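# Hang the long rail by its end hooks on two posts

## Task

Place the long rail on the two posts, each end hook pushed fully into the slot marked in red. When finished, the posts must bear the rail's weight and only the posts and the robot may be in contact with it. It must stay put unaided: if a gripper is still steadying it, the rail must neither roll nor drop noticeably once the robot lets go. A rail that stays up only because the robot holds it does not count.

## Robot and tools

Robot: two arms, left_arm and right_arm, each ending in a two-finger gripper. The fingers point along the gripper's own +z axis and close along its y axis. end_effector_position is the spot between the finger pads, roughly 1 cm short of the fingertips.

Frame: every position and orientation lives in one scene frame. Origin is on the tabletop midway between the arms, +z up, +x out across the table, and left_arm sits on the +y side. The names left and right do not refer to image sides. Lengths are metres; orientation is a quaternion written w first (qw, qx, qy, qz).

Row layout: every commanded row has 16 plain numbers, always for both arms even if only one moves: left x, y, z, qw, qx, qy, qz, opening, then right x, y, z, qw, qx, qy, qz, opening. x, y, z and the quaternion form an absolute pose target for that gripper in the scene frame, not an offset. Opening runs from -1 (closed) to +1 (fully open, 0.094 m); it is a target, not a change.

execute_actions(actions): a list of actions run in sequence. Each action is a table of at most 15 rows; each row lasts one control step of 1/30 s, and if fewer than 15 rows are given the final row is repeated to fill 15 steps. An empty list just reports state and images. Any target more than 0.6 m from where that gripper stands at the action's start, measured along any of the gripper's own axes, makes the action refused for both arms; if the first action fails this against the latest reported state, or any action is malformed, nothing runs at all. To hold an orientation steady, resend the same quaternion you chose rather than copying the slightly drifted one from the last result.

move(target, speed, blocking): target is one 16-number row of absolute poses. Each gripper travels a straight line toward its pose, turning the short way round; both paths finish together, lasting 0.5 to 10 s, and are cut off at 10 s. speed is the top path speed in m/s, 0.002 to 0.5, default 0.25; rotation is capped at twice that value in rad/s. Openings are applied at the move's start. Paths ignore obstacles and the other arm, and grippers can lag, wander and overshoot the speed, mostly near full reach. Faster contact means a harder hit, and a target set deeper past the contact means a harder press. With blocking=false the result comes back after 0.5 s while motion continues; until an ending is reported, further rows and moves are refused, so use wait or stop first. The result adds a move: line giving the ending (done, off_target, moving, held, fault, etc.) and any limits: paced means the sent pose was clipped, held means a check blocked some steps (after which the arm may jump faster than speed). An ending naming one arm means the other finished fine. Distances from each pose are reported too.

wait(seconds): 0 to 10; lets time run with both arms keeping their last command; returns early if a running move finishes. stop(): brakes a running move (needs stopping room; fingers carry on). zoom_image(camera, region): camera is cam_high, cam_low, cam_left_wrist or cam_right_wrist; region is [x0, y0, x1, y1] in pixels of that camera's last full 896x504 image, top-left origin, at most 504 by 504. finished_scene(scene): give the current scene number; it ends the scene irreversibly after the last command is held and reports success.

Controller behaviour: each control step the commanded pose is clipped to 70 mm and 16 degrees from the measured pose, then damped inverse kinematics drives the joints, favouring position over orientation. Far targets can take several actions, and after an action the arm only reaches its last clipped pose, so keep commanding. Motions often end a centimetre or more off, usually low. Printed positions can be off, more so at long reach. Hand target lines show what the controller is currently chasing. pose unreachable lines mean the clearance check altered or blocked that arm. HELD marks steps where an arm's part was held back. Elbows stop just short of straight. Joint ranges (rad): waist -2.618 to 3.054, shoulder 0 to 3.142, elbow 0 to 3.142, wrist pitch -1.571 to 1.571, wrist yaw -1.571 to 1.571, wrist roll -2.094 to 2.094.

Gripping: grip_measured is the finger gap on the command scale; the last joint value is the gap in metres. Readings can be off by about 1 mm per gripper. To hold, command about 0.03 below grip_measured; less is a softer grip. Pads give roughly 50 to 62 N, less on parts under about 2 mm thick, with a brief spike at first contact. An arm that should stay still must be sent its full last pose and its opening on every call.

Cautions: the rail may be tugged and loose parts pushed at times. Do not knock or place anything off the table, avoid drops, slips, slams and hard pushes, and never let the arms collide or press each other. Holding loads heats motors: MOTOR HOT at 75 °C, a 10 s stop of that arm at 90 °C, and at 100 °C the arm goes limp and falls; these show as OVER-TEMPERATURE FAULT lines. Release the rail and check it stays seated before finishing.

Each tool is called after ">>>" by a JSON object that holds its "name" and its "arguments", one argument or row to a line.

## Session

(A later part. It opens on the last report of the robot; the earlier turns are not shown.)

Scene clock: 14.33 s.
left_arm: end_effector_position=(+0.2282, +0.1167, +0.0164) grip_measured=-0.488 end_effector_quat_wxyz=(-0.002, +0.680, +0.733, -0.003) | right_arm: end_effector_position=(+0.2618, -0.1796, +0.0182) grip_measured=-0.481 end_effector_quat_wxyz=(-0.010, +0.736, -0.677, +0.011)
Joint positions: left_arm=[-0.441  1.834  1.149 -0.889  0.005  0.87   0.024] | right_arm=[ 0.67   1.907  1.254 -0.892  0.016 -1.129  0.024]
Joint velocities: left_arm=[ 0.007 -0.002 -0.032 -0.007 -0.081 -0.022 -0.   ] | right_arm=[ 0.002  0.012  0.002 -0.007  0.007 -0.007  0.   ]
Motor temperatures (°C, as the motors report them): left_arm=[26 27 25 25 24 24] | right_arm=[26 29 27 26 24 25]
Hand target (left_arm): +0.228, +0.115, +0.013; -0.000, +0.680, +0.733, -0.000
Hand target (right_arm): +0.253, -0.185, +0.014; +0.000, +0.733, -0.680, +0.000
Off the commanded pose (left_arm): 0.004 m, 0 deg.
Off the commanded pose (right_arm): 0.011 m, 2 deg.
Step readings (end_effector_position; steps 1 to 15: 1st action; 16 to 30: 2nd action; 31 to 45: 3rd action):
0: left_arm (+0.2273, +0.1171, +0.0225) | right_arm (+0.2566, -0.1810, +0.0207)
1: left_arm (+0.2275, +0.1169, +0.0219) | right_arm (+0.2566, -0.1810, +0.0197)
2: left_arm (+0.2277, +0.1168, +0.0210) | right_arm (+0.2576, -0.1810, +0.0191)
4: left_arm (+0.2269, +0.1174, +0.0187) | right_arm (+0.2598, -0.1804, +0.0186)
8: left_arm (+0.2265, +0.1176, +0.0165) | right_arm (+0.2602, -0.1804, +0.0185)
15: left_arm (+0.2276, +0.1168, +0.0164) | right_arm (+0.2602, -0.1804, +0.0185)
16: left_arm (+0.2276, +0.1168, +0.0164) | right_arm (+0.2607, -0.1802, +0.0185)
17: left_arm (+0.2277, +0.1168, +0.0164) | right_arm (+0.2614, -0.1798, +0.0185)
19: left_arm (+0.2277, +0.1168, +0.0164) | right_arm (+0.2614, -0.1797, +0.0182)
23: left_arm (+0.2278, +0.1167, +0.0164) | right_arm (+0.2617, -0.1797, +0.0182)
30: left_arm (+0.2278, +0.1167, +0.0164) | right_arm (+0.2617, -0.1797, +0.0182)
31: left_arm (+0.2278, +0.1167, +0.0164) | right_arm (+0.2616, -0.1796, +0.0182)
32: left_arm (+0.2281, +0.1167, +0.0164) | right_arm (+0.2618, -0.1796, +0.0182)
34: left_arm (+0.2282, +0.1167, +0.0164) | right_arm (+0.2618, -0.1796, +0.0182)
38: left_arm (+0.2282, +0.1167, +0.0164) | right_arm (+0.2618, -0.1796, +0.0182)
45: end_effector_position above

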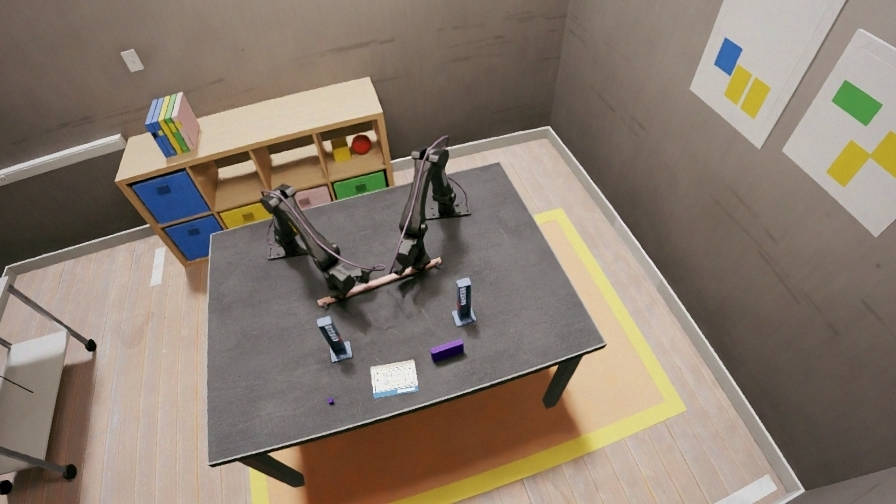

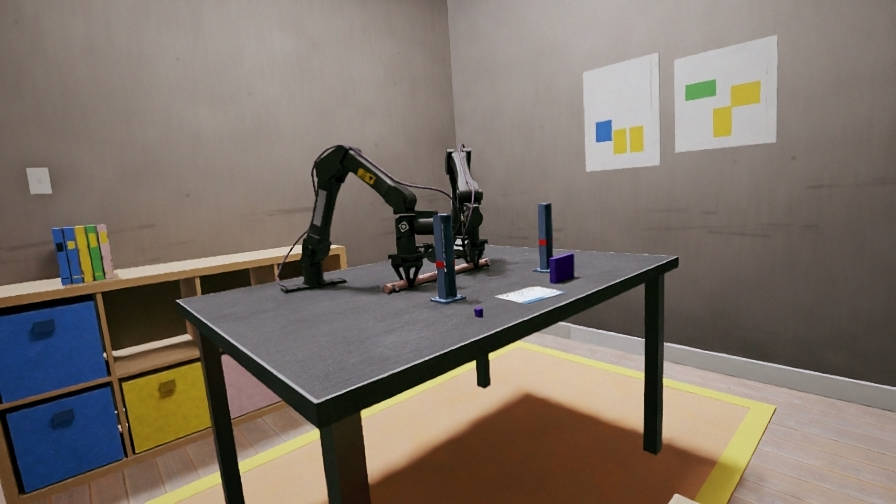

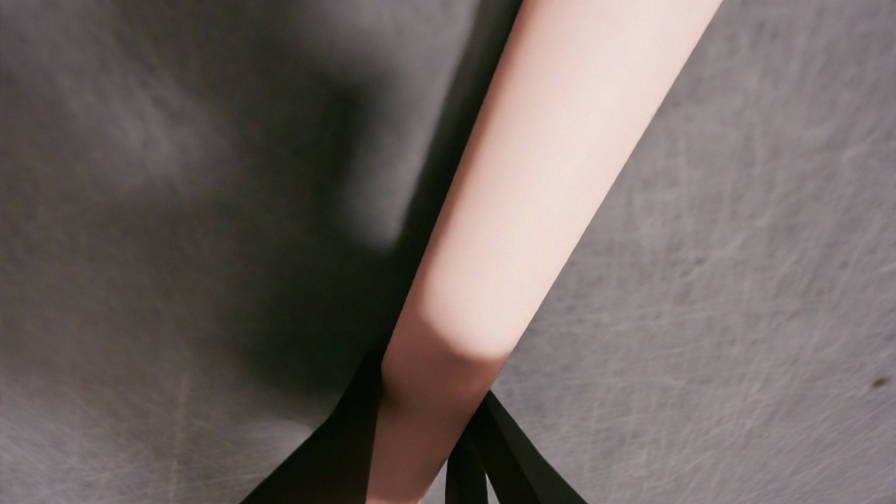

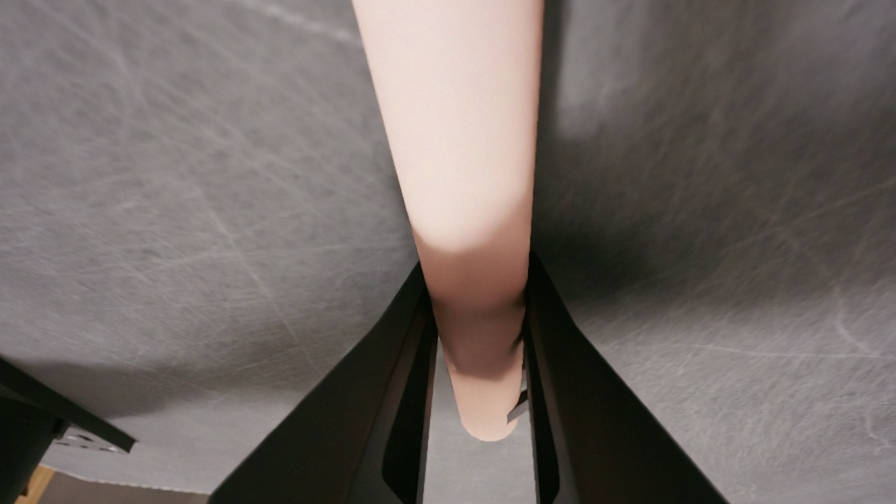

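>>> {"name": "move", "arguments": {
  "target": [0.235,0.117,0.1,0,0.68,0.733,0,-0.525,0.26,-0.18,0.1,0,0.733,-0.68,0,-0.52],
  "speed": 0.12
}}

>>> {"name": "move", "arguments": {
  "target": [0.34,0.137,0.11,0.233,0.641,0.688,0.25,-0.525,0.365,-0.16,0.11,-0.25,0.688,-0.641,0.233,-0.52],
  "speed": 0.12
}}

>>> {"name": "zoom_image", "arguments": {
  "camera": "cam_low",
  "region": [370, 190, 580, 310]
}}

>>> {"name": "zoom_image", "arguments": {
  "camera": "cam_high",
  "region": [300, 250, 500, 370]
}}

Scene clock: 16.10 s.
left_arm: end_effector_position=(+0.2273, +0.1181, +0.0827) grip_measured=-0.502 end_effector_quat_wxyz=(-0.022, +0.681, +0.732, -0.006) | right_arm: end_effector_position=(+0.2582, -0.1804, +0.0850) grip_measured=-0.482 end_effector_quat_wxyz=(+0.009, +0.736, -0.677, +0.002)
Joint positions: left_arm=[-0.438  1.788  1.367 -1.194  0.007  0.875  0.023] | right_arm=[ 0.67   1.861  1.469 -1.194  0.01  -1.129  0.024]
Joint velocities: left_arm=[ 0.002 -0.007 -0.017 -0.007  0.022  0.022  0.   ] | right_arm=[-0.012  0.017 -0.017  0.007 -0.007 -0.051  0.001]
Motor temperatures (°C, as the motors report them): left_arm=[26 28 25 25 24 24] | right_arm=[26 30 27 26 24 25]
Hand target (left_arm): +0.234, +0.118, +0.100; +0.000, +0.680, +0.733, +0.000
Hand target (right_arm): +0.258, -0.181, +0.100; -0.000, +0.733, -0.680, +0.000
Off the commanded pose (left_arm): 0.019 m, 3 deg.
Off the commanded pose (right_arm): 0.015 m, 1 deg.
move: off_target (left_arm, right_arm)

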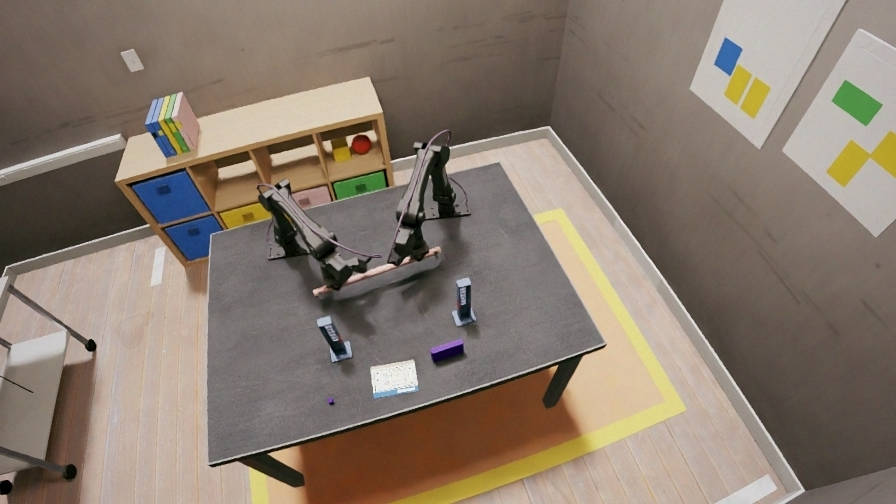

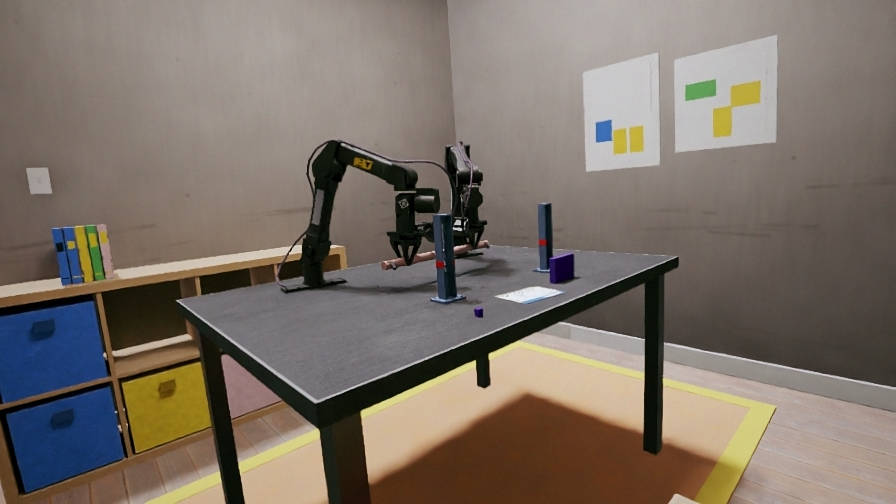

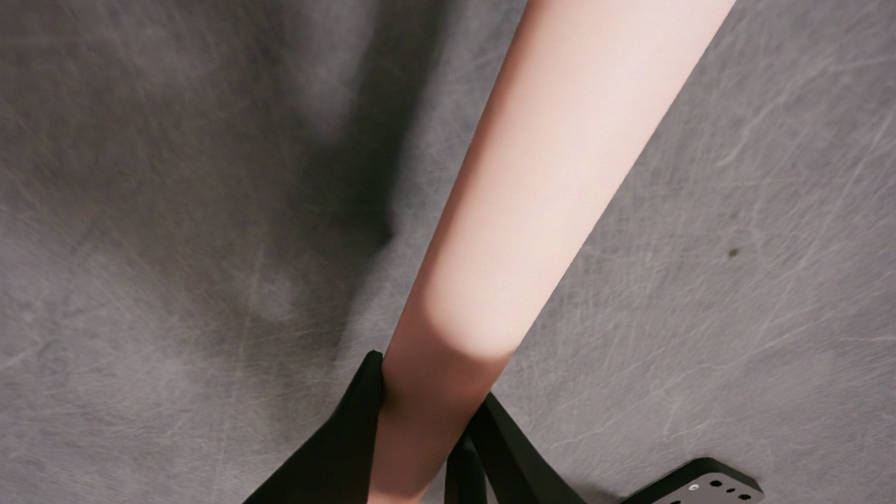

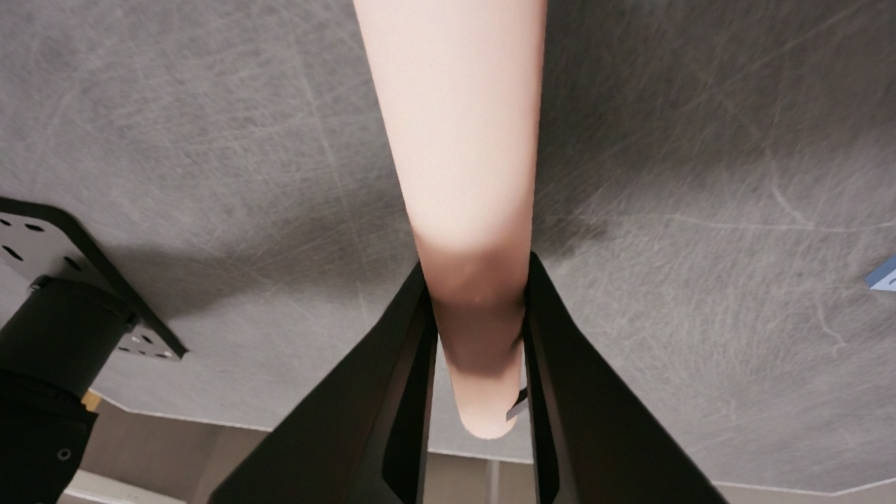

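Scene clock: 19.70 s.
left_arm: end_effector_position=(+0.3293, +0.1353, +0.0904) grip_measured=-0.503 end_effector_quat_wxyz=(+0.203, +0.650, +0.696, +0.228) | right_arm: end_effector_position=(+0.3600, -0.1623, +0.0980) grip_measured=-0.482 end_effector_quat_wxyz=(-0.229, +0.692, -0.650, +0.215)
Joint positions: left_arm=[-0.424  1.637  1.054 -0.489 -0.384  0.992  0.023] | right_arm=[ 0.7    1.742  1.183 -0.432  0.286 -1.164  0.024]
Joint velocities: left_arm=[-0.012  0.002 -0.012  0.037  0.051  0.007 -0.   ] | right_arm=[ 0.002  0.007 -0.022  0.051 -0.007 -0.007  0.   ]
Motor temperatures (°C, as the motors report them): left_arm=[26 29 25 25 24 24] | right_arm=[26 30 27 26 24 25]
Hand target (left_arm): +0.339, +0.138, +0.111; +0.229, +0.644, +0.685, +0.254
Hand target (right_arm): +0.364, -0.160, +0.115; -0.251, +0.688, -0.640, +0.231
Off the commanded pose (left_arm): 0.022 m, 5 deg.
Off the commanded pose (right_arm): 0.013 m, 3 deg.
move: off_target (left_arm, right_arm)

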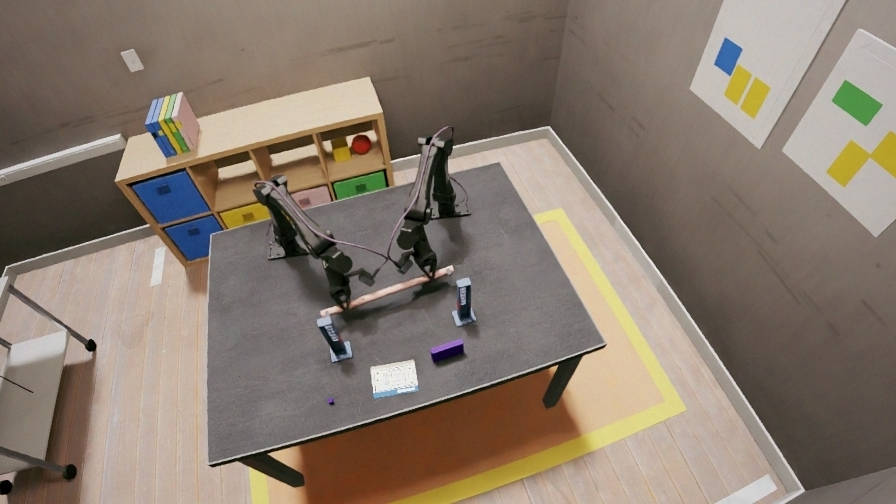

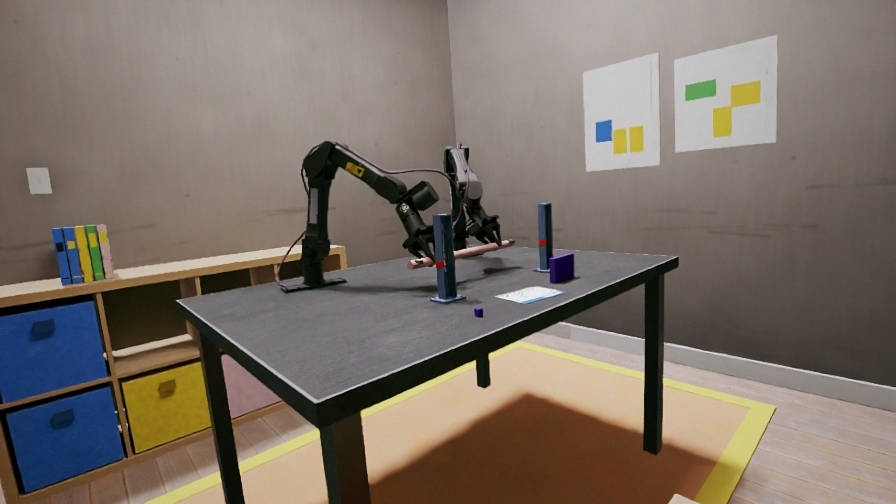

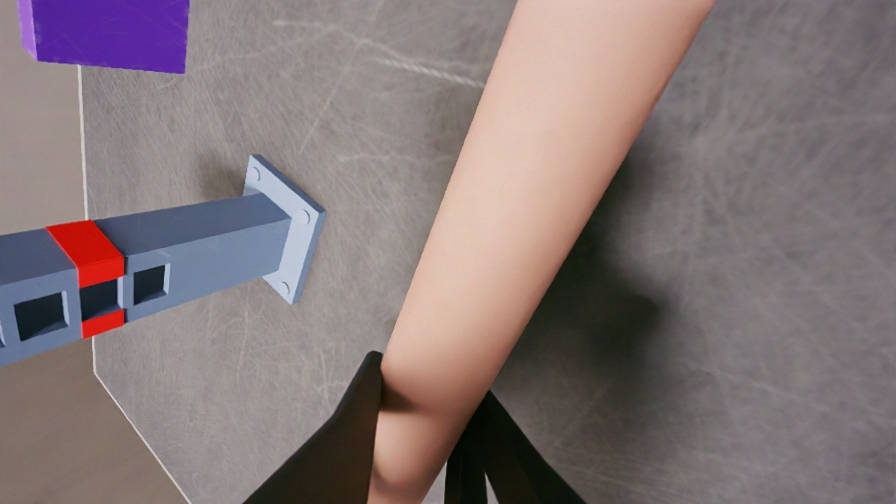

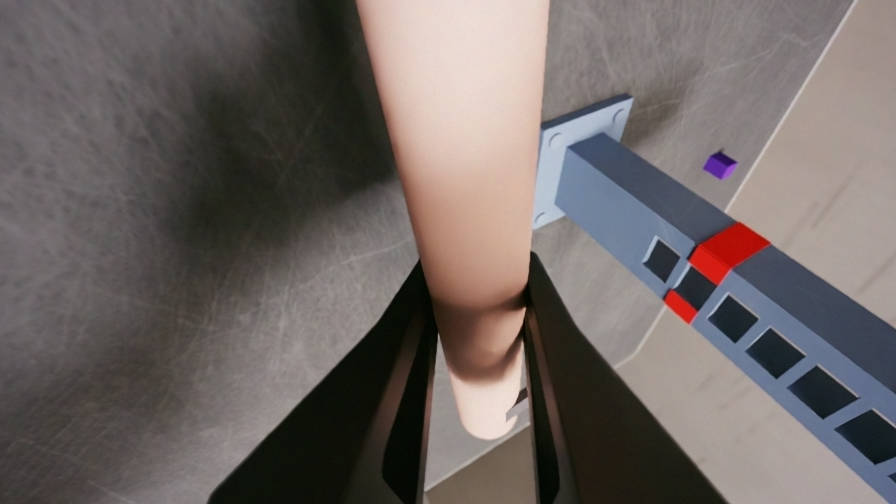

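Region (370, 190, 580, 310) of cam_low's 896x504 image, scaled by 2.400, with more detail than that image has; it fills the top 288 rows of this view, and the rest is white.

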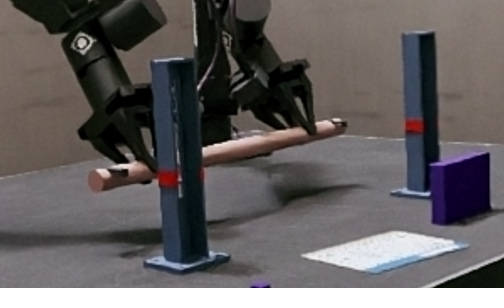

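Region (300, 250, 500, 370) of cam_high's 896x504 image, scaled by 2.520, with more detail than that image has; it fills the top 302 rows of this view, and the rest is white.

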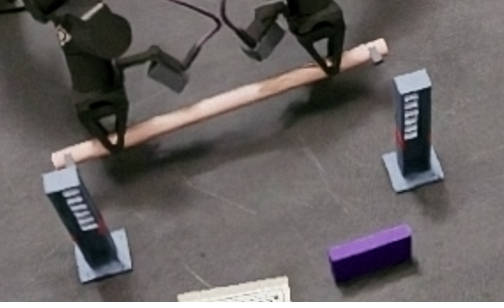

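>>> {"name": "move", "arguments": {
  "target": [0.425,0.142,0.118,0.242,0.655,0.675,0.245,-0.525,0.435,-0.156,0.11,-0.245,0.675,-0.655,0.242,-0.52],
  "speed": 0.08
}}

>>> {"name": "zoom_image", "arguments": {
  "camera": "cam_low",
  "region": [400, 200, 570, 310]
}}

>>> {"name": "zoom_image", "arguments": {
  "camera": "cam_high",
  "region": [300, 260, 490, 370]
}}

Scene clock: 21.67 s.
left_arm: end_effector_position=(+0.4055, +0.1478, +0.0962) grip_measured=-0.503 end_effector_quat_wxyz=(+0.207, +0.663, +0.682, +0.231) | right_arm: end_effector_position=(+0.4239, -0.1517, +0.0979) grip_measured=-0.482 end_effector_quat_wxyz=(-0.240, +0.677, -0.660, +0.223)
Joint positions: left_arm=[-0.274  1.827  1.287 -0.468 -0.303  1.171  0.023] | right_arm=[ 0.647  1.948  1.432 -0.439  0.274 -1.182  0.024]
Joint velocities: left_arm=[-0.012 -0.027 -0.027 -0.066 -0.022 -0.022 -0.001] | right_arm=[-0.002 -0.007 -0.012 -0.081 -0.037 -0.037 -0.001]
Motor temperatures (°C, as the motors report them): left_arm=[26 29 25 25 24 24] | right_arm=[26 31 28 26 24 25]
Hand target (left_arm): +0.424, +0.144, +0.120; +0.242, +0.654, +0.673, +0.248
Hand target (right_arm): +0.434, -0.156, +0.111; -0.244, +0.674, -0.654, +0.243
Off the commanded pose (left_arm): 0.030 m, 4 deg.
Off the commanded pose (right_arm): 0.017 m, 2 deg.
move: off_target (left_arm, right_arm)

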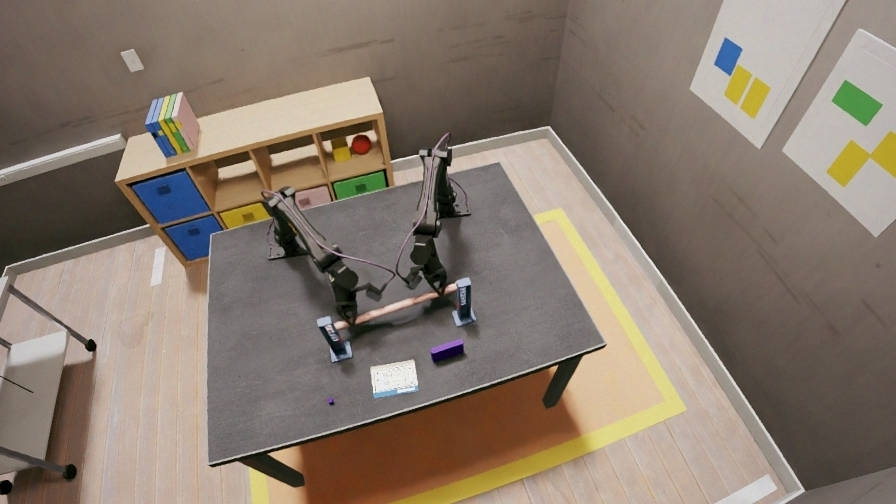

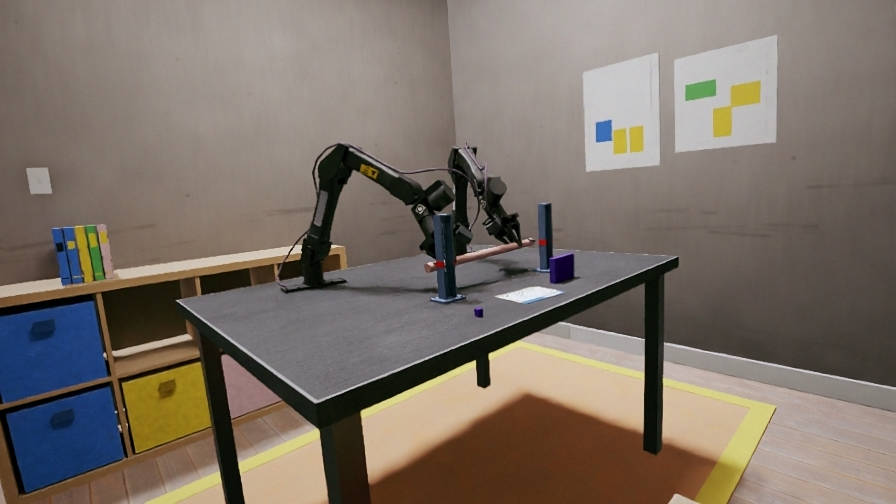

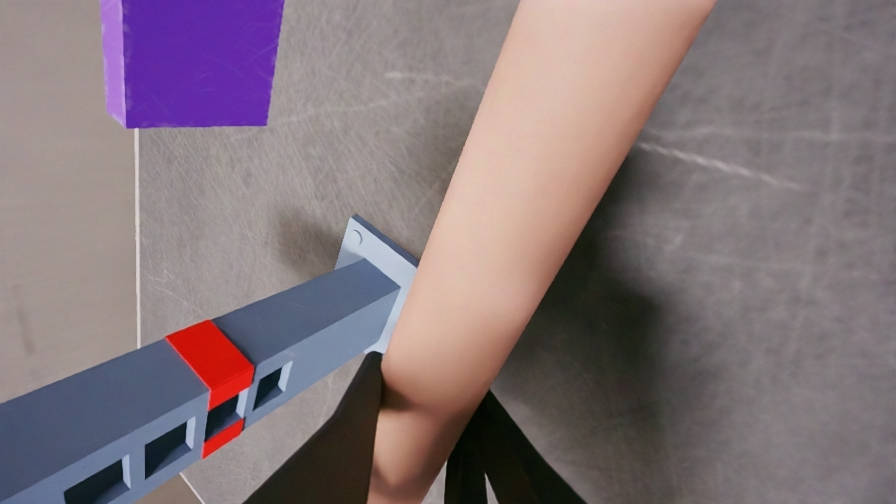

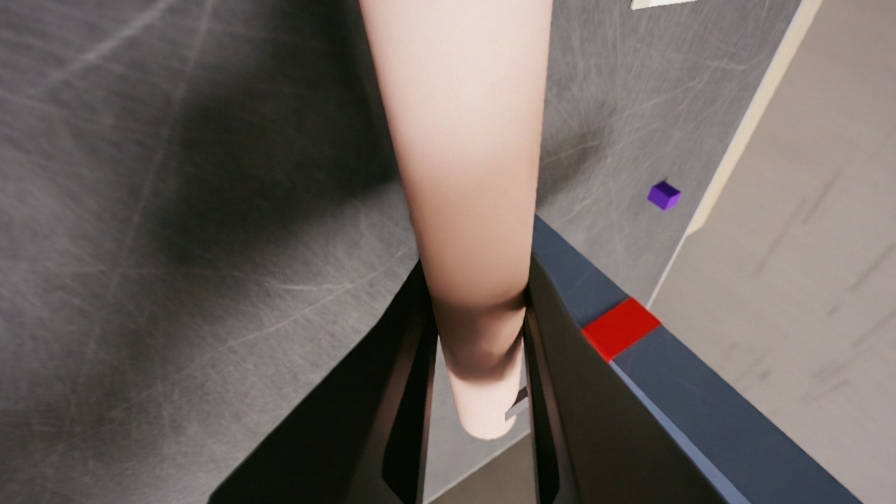

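Region (400, 200, 570, 310) of cam_low's 896x504 image, scaled by 2.965, with more detail than that image has; it fills the top 326 rows of this view, and the rest is white.

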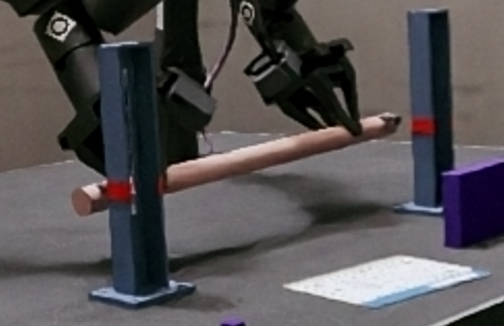

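Region (300, 260, 490, 370) of cam_high's 896x504 image, scaled by 2.653, with more detail than that image has; it fills the top 292 rows of this view, and the rest is white.

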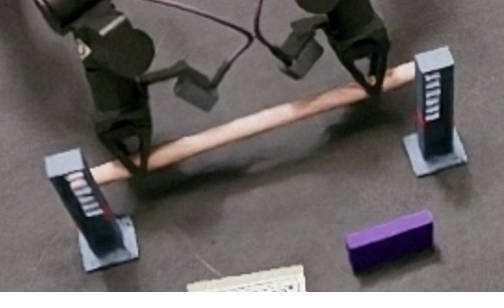

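>>> {"name": "move", "arguments": {
  "target": [0.448,0.145,0.12,0.242,0.655,0.675,0.245,-0.525,0.449,-0.153,0.11,-0.245,0.675,-0.655,0.242,-0.52],
  "speed": 0.03
}}

>>> {"name": "zoom_image", "arguments": {
  "camera": "cam_low",
  "region": [410, 220, 560, 290]
}}

>>> {"name": "zoom_image", "arguments": {
  "camera": "cam_high",
  "region": [310, 270, 490, 370]
}}

Scene clock: 23.90 s.
left_arm: end_effector_position=(+0.4284, +0.1483, +0.0955) grip_measured=-0.503 end_effector_quat_wxyz=(+0.206, +0.669, +0.676, +0.230) | right_arm: end_effector_position=(+0.4385, -0.1516, +0.0974) grip_measured=-0.482 end_effector_quat_wxyz=(-0.238, +0.671, -0.665, +0.225)
Joint positions: left_arm=[-0.243  1.9    1.38  -0.481 -0.281  1.213  0.023] | right_arm=[ 0.634  2.     1.504 -0.46   0.275 -1.179  0.024]
Joint velocities: left_arm=[ 0.002  0.012 -0.027 -0.022 -0.037 -0.022 -0.001] | right_arm=[ 0.007  0.007 -0.002 -0.037  0.022 -0.022 -0.001]
Motor temperatures (°C, as the motors report them): left_arm=[26 29 26 26 24 24] | right_arm=[26 31 28 26 24 25]
Hand target (left_arm): +0.446, +0.146, +0.121; +0.241, +0.654, +0.673, +0.246
Hand target (right_arm): +0.448, -0.153, +0.111; -0.245, +0.673, -0.654, +0.242
Off the commanded pose (left_arm): 0.032 m, 5 deg.
Off the commanded pose (right_arm): 0.016 m, 2 deg.
move: off_target (left_arm, right_arm)

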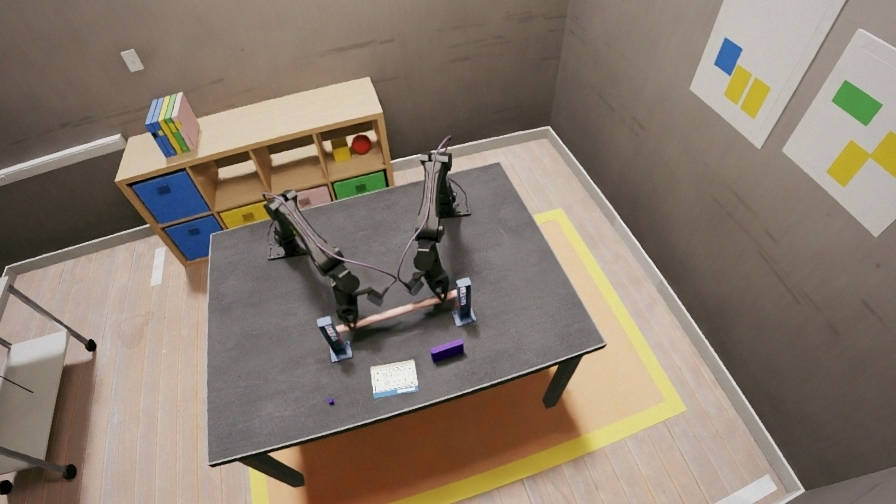

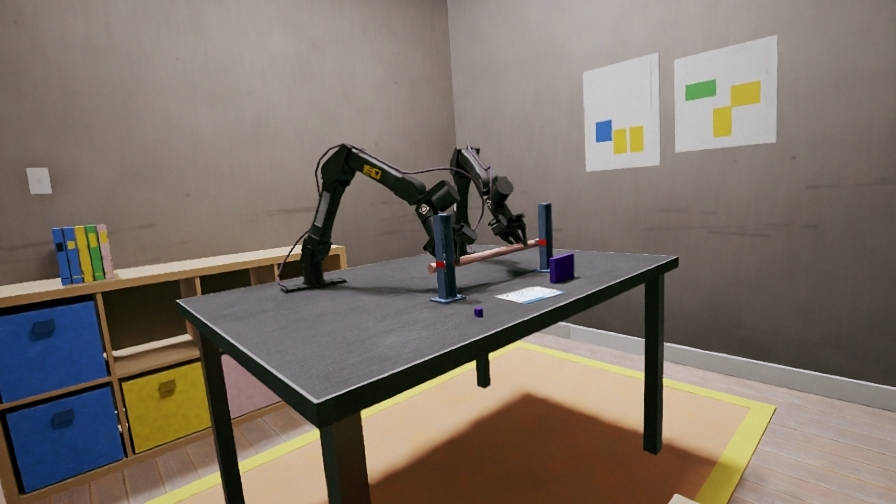

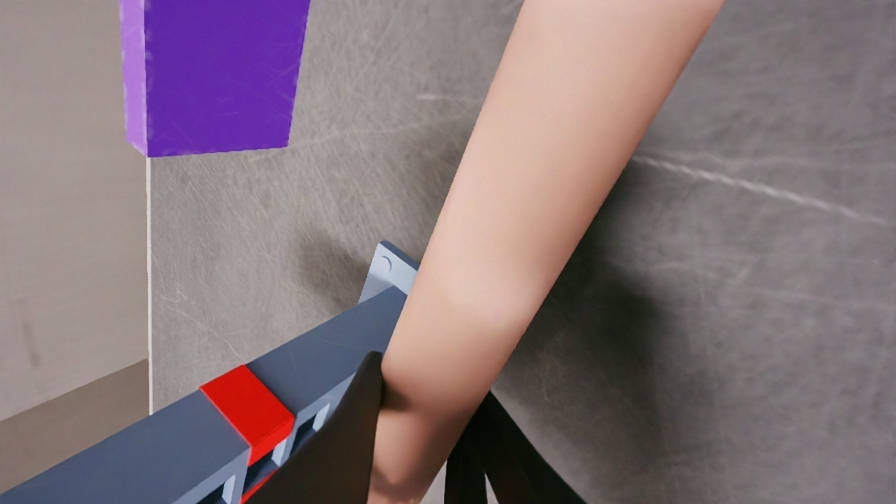

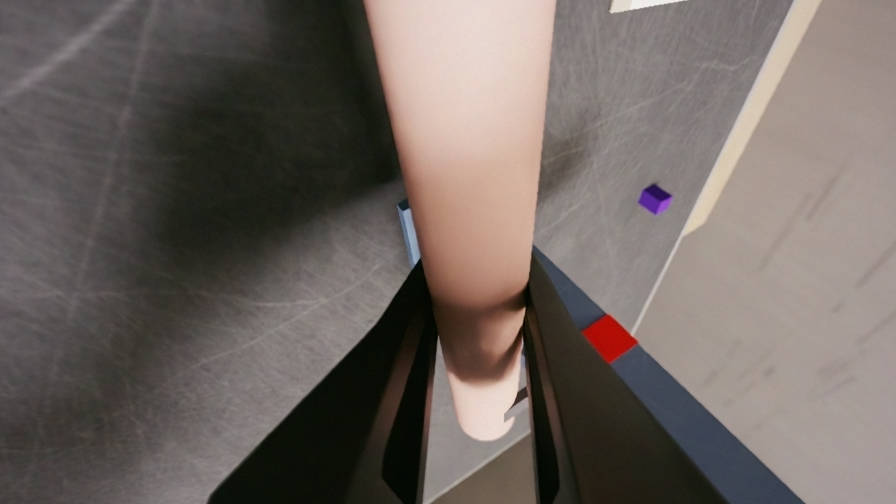

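Region (410, 220, 560, 290) of cam_low's 896x504 image, scaled by 3.360, with more detail than that image has; it fills the top 235 rows of this view, and the rest is white.

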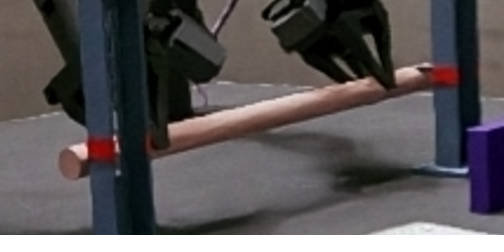

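Region (310, 270, 490, 370) of cam_high's 896x504 image, scaled by 2.800, with more detail than that image has.

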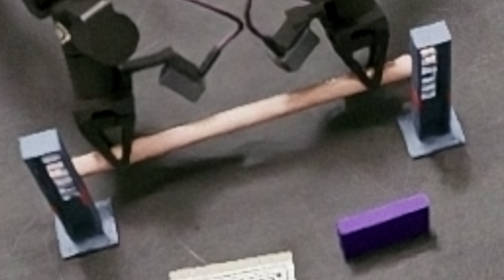

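Heights look plausible; advancing slowly toward contact.

>>> {"name": "move", "arguments": {
  "target": [0.468,0.146,0.121,0.242,0.655,0.675,0.245,-0.525,0.469,-0.152,0.111,-0.245,0.675,-0.655,0.242,-0.52],
  "speed": 0.02
}}

>>> {"name": "zoom_image", "arguments": {
  "camera": "cam_low",
  "region": [410, 220, 560, 290]
}}

>>> {"name": "zoom_image", "arguments": {
  "camera": "cam_high",
  "region": [440, 270, 490, 330]
}}

>>> {"name": "zoom_image", "arguments": {
  "camera": "cam_high",
  "region": [310, 310, 360, 370]
}}

Scene clock: 26.70 s.
left_arm: end_effector_position=(+0.4385, +0.1485, +0.0904) grip_measured=-0.503 end_effector_quat_wxyz=(+0.193, +0.674, +0.679, +0.217) | right_arm: end_effector_position=(+0.4514, -0.1516, +0.0901) grip_measured=-0.482 end_effector_quat_wxyz=(-0.224, +0.675, -0.669, +0.215)
Joint positions: left_arm=[-0.226  1.96   1.463 -0.538 -0.257  1.224  0.023] | right_arm=[ 0.616  2.07   1.599 -0.516  0.258 -1.187  0.024]
Joint velocities: left_arm=[-0.012  0.017 -0.007 -0.022  0.11  -0.081 -0.   ] | right_arm=[-0.002 -0.017  0.002  0.051  0.022  0.007 -0.   ]
Motor temperatures (°C, as the motors report them): left_arm=[26 30 26 26 24 24] | right_arm=[26 32 29 27 24 25]
Hand target (left_arm): +0.465, +0.148, +0.123; +0.241, +0.654, +0.674, +0.246
Hand target (right_arm): +0.467, -0.153, +0.112; -0.244, +0.673, -0.654, +0.242
Off the commanded pose (left_arm): 0.043 m, 7 deg.
Off the commanded pose (right_arm): 0.027 m, 4 deg.
move: off_target (left_arm, right_arm)

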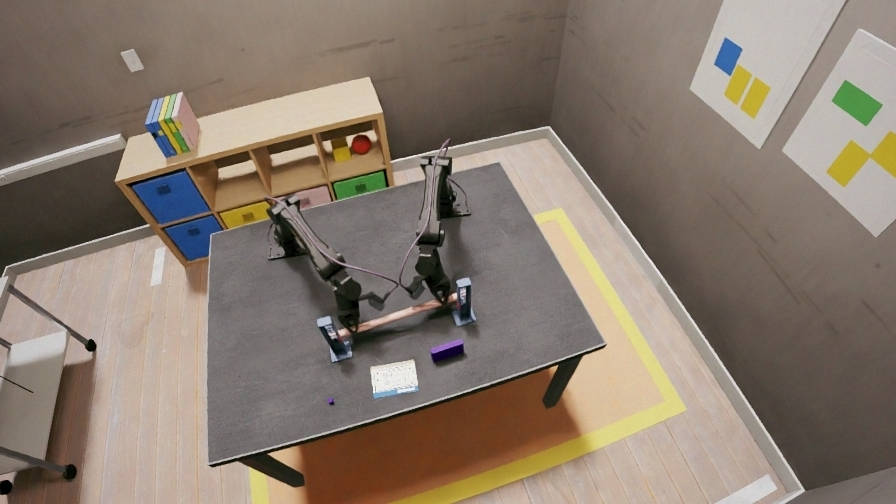

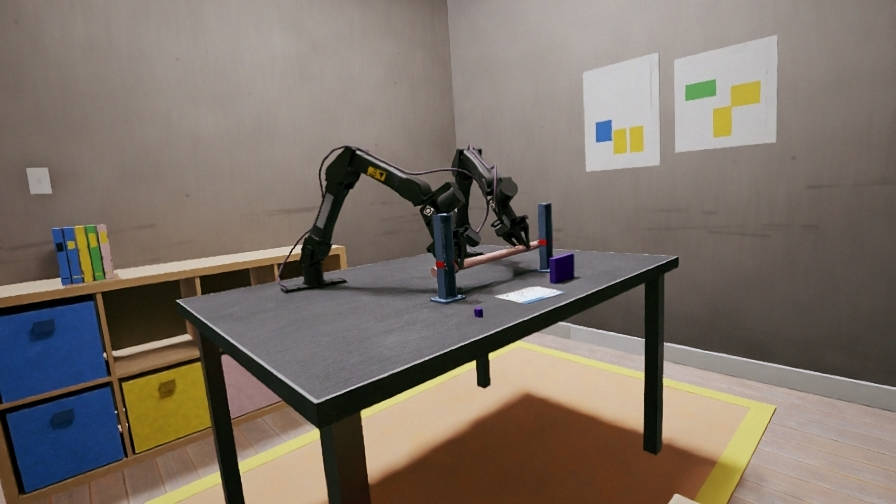

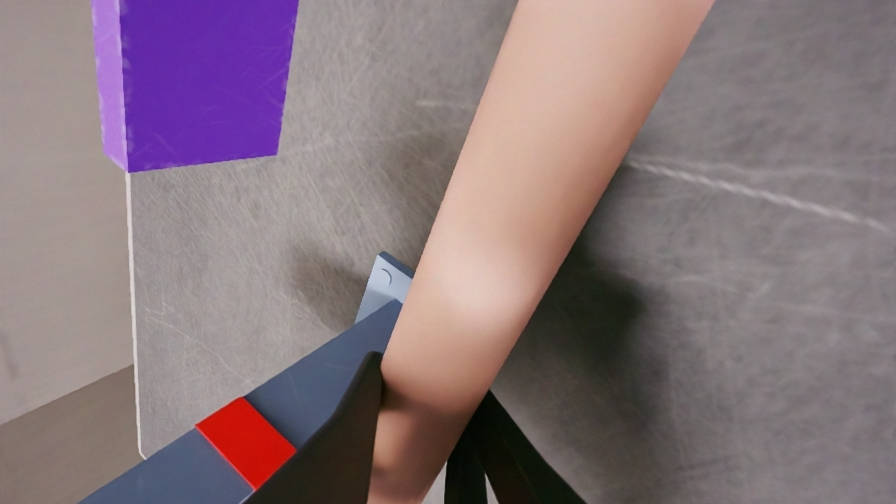

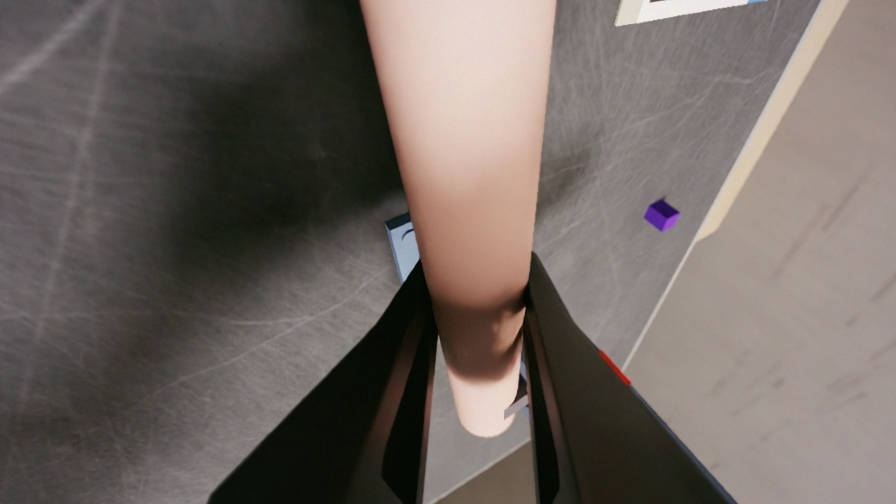

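Region (410, 220, 560, 290) of cam_low's 896x504 image, scaled by 3.360, with more detail than that image has; it fills the top 235 rows of this view, and the rest is white.

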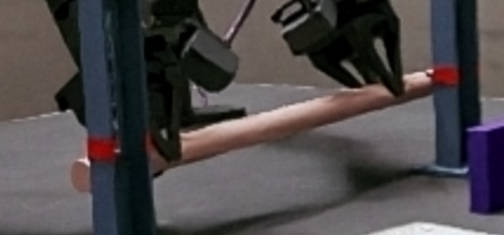

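Region (440, 270, 490, 330) of cam_high's 896x504 image, scaled by 8.400, with more detail than that image has.

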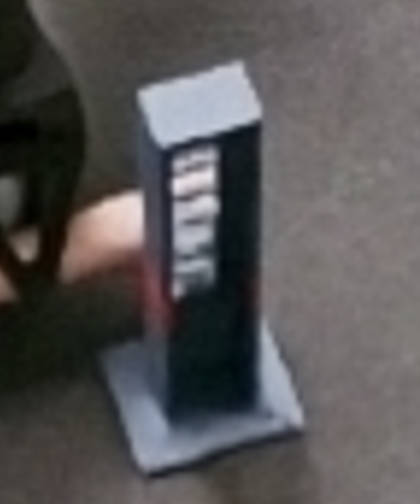

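Region (310, 310, 360, 370) of cam_high's 896x504 image, scaled by 8.400, with more detail than that image has.

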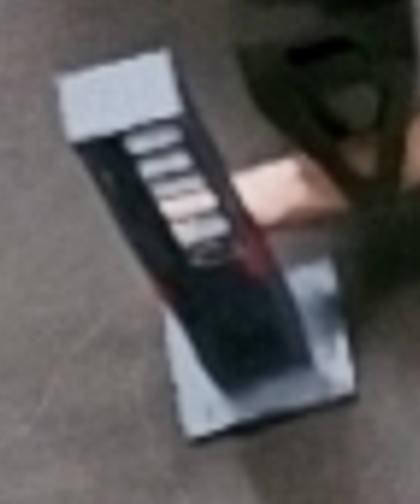

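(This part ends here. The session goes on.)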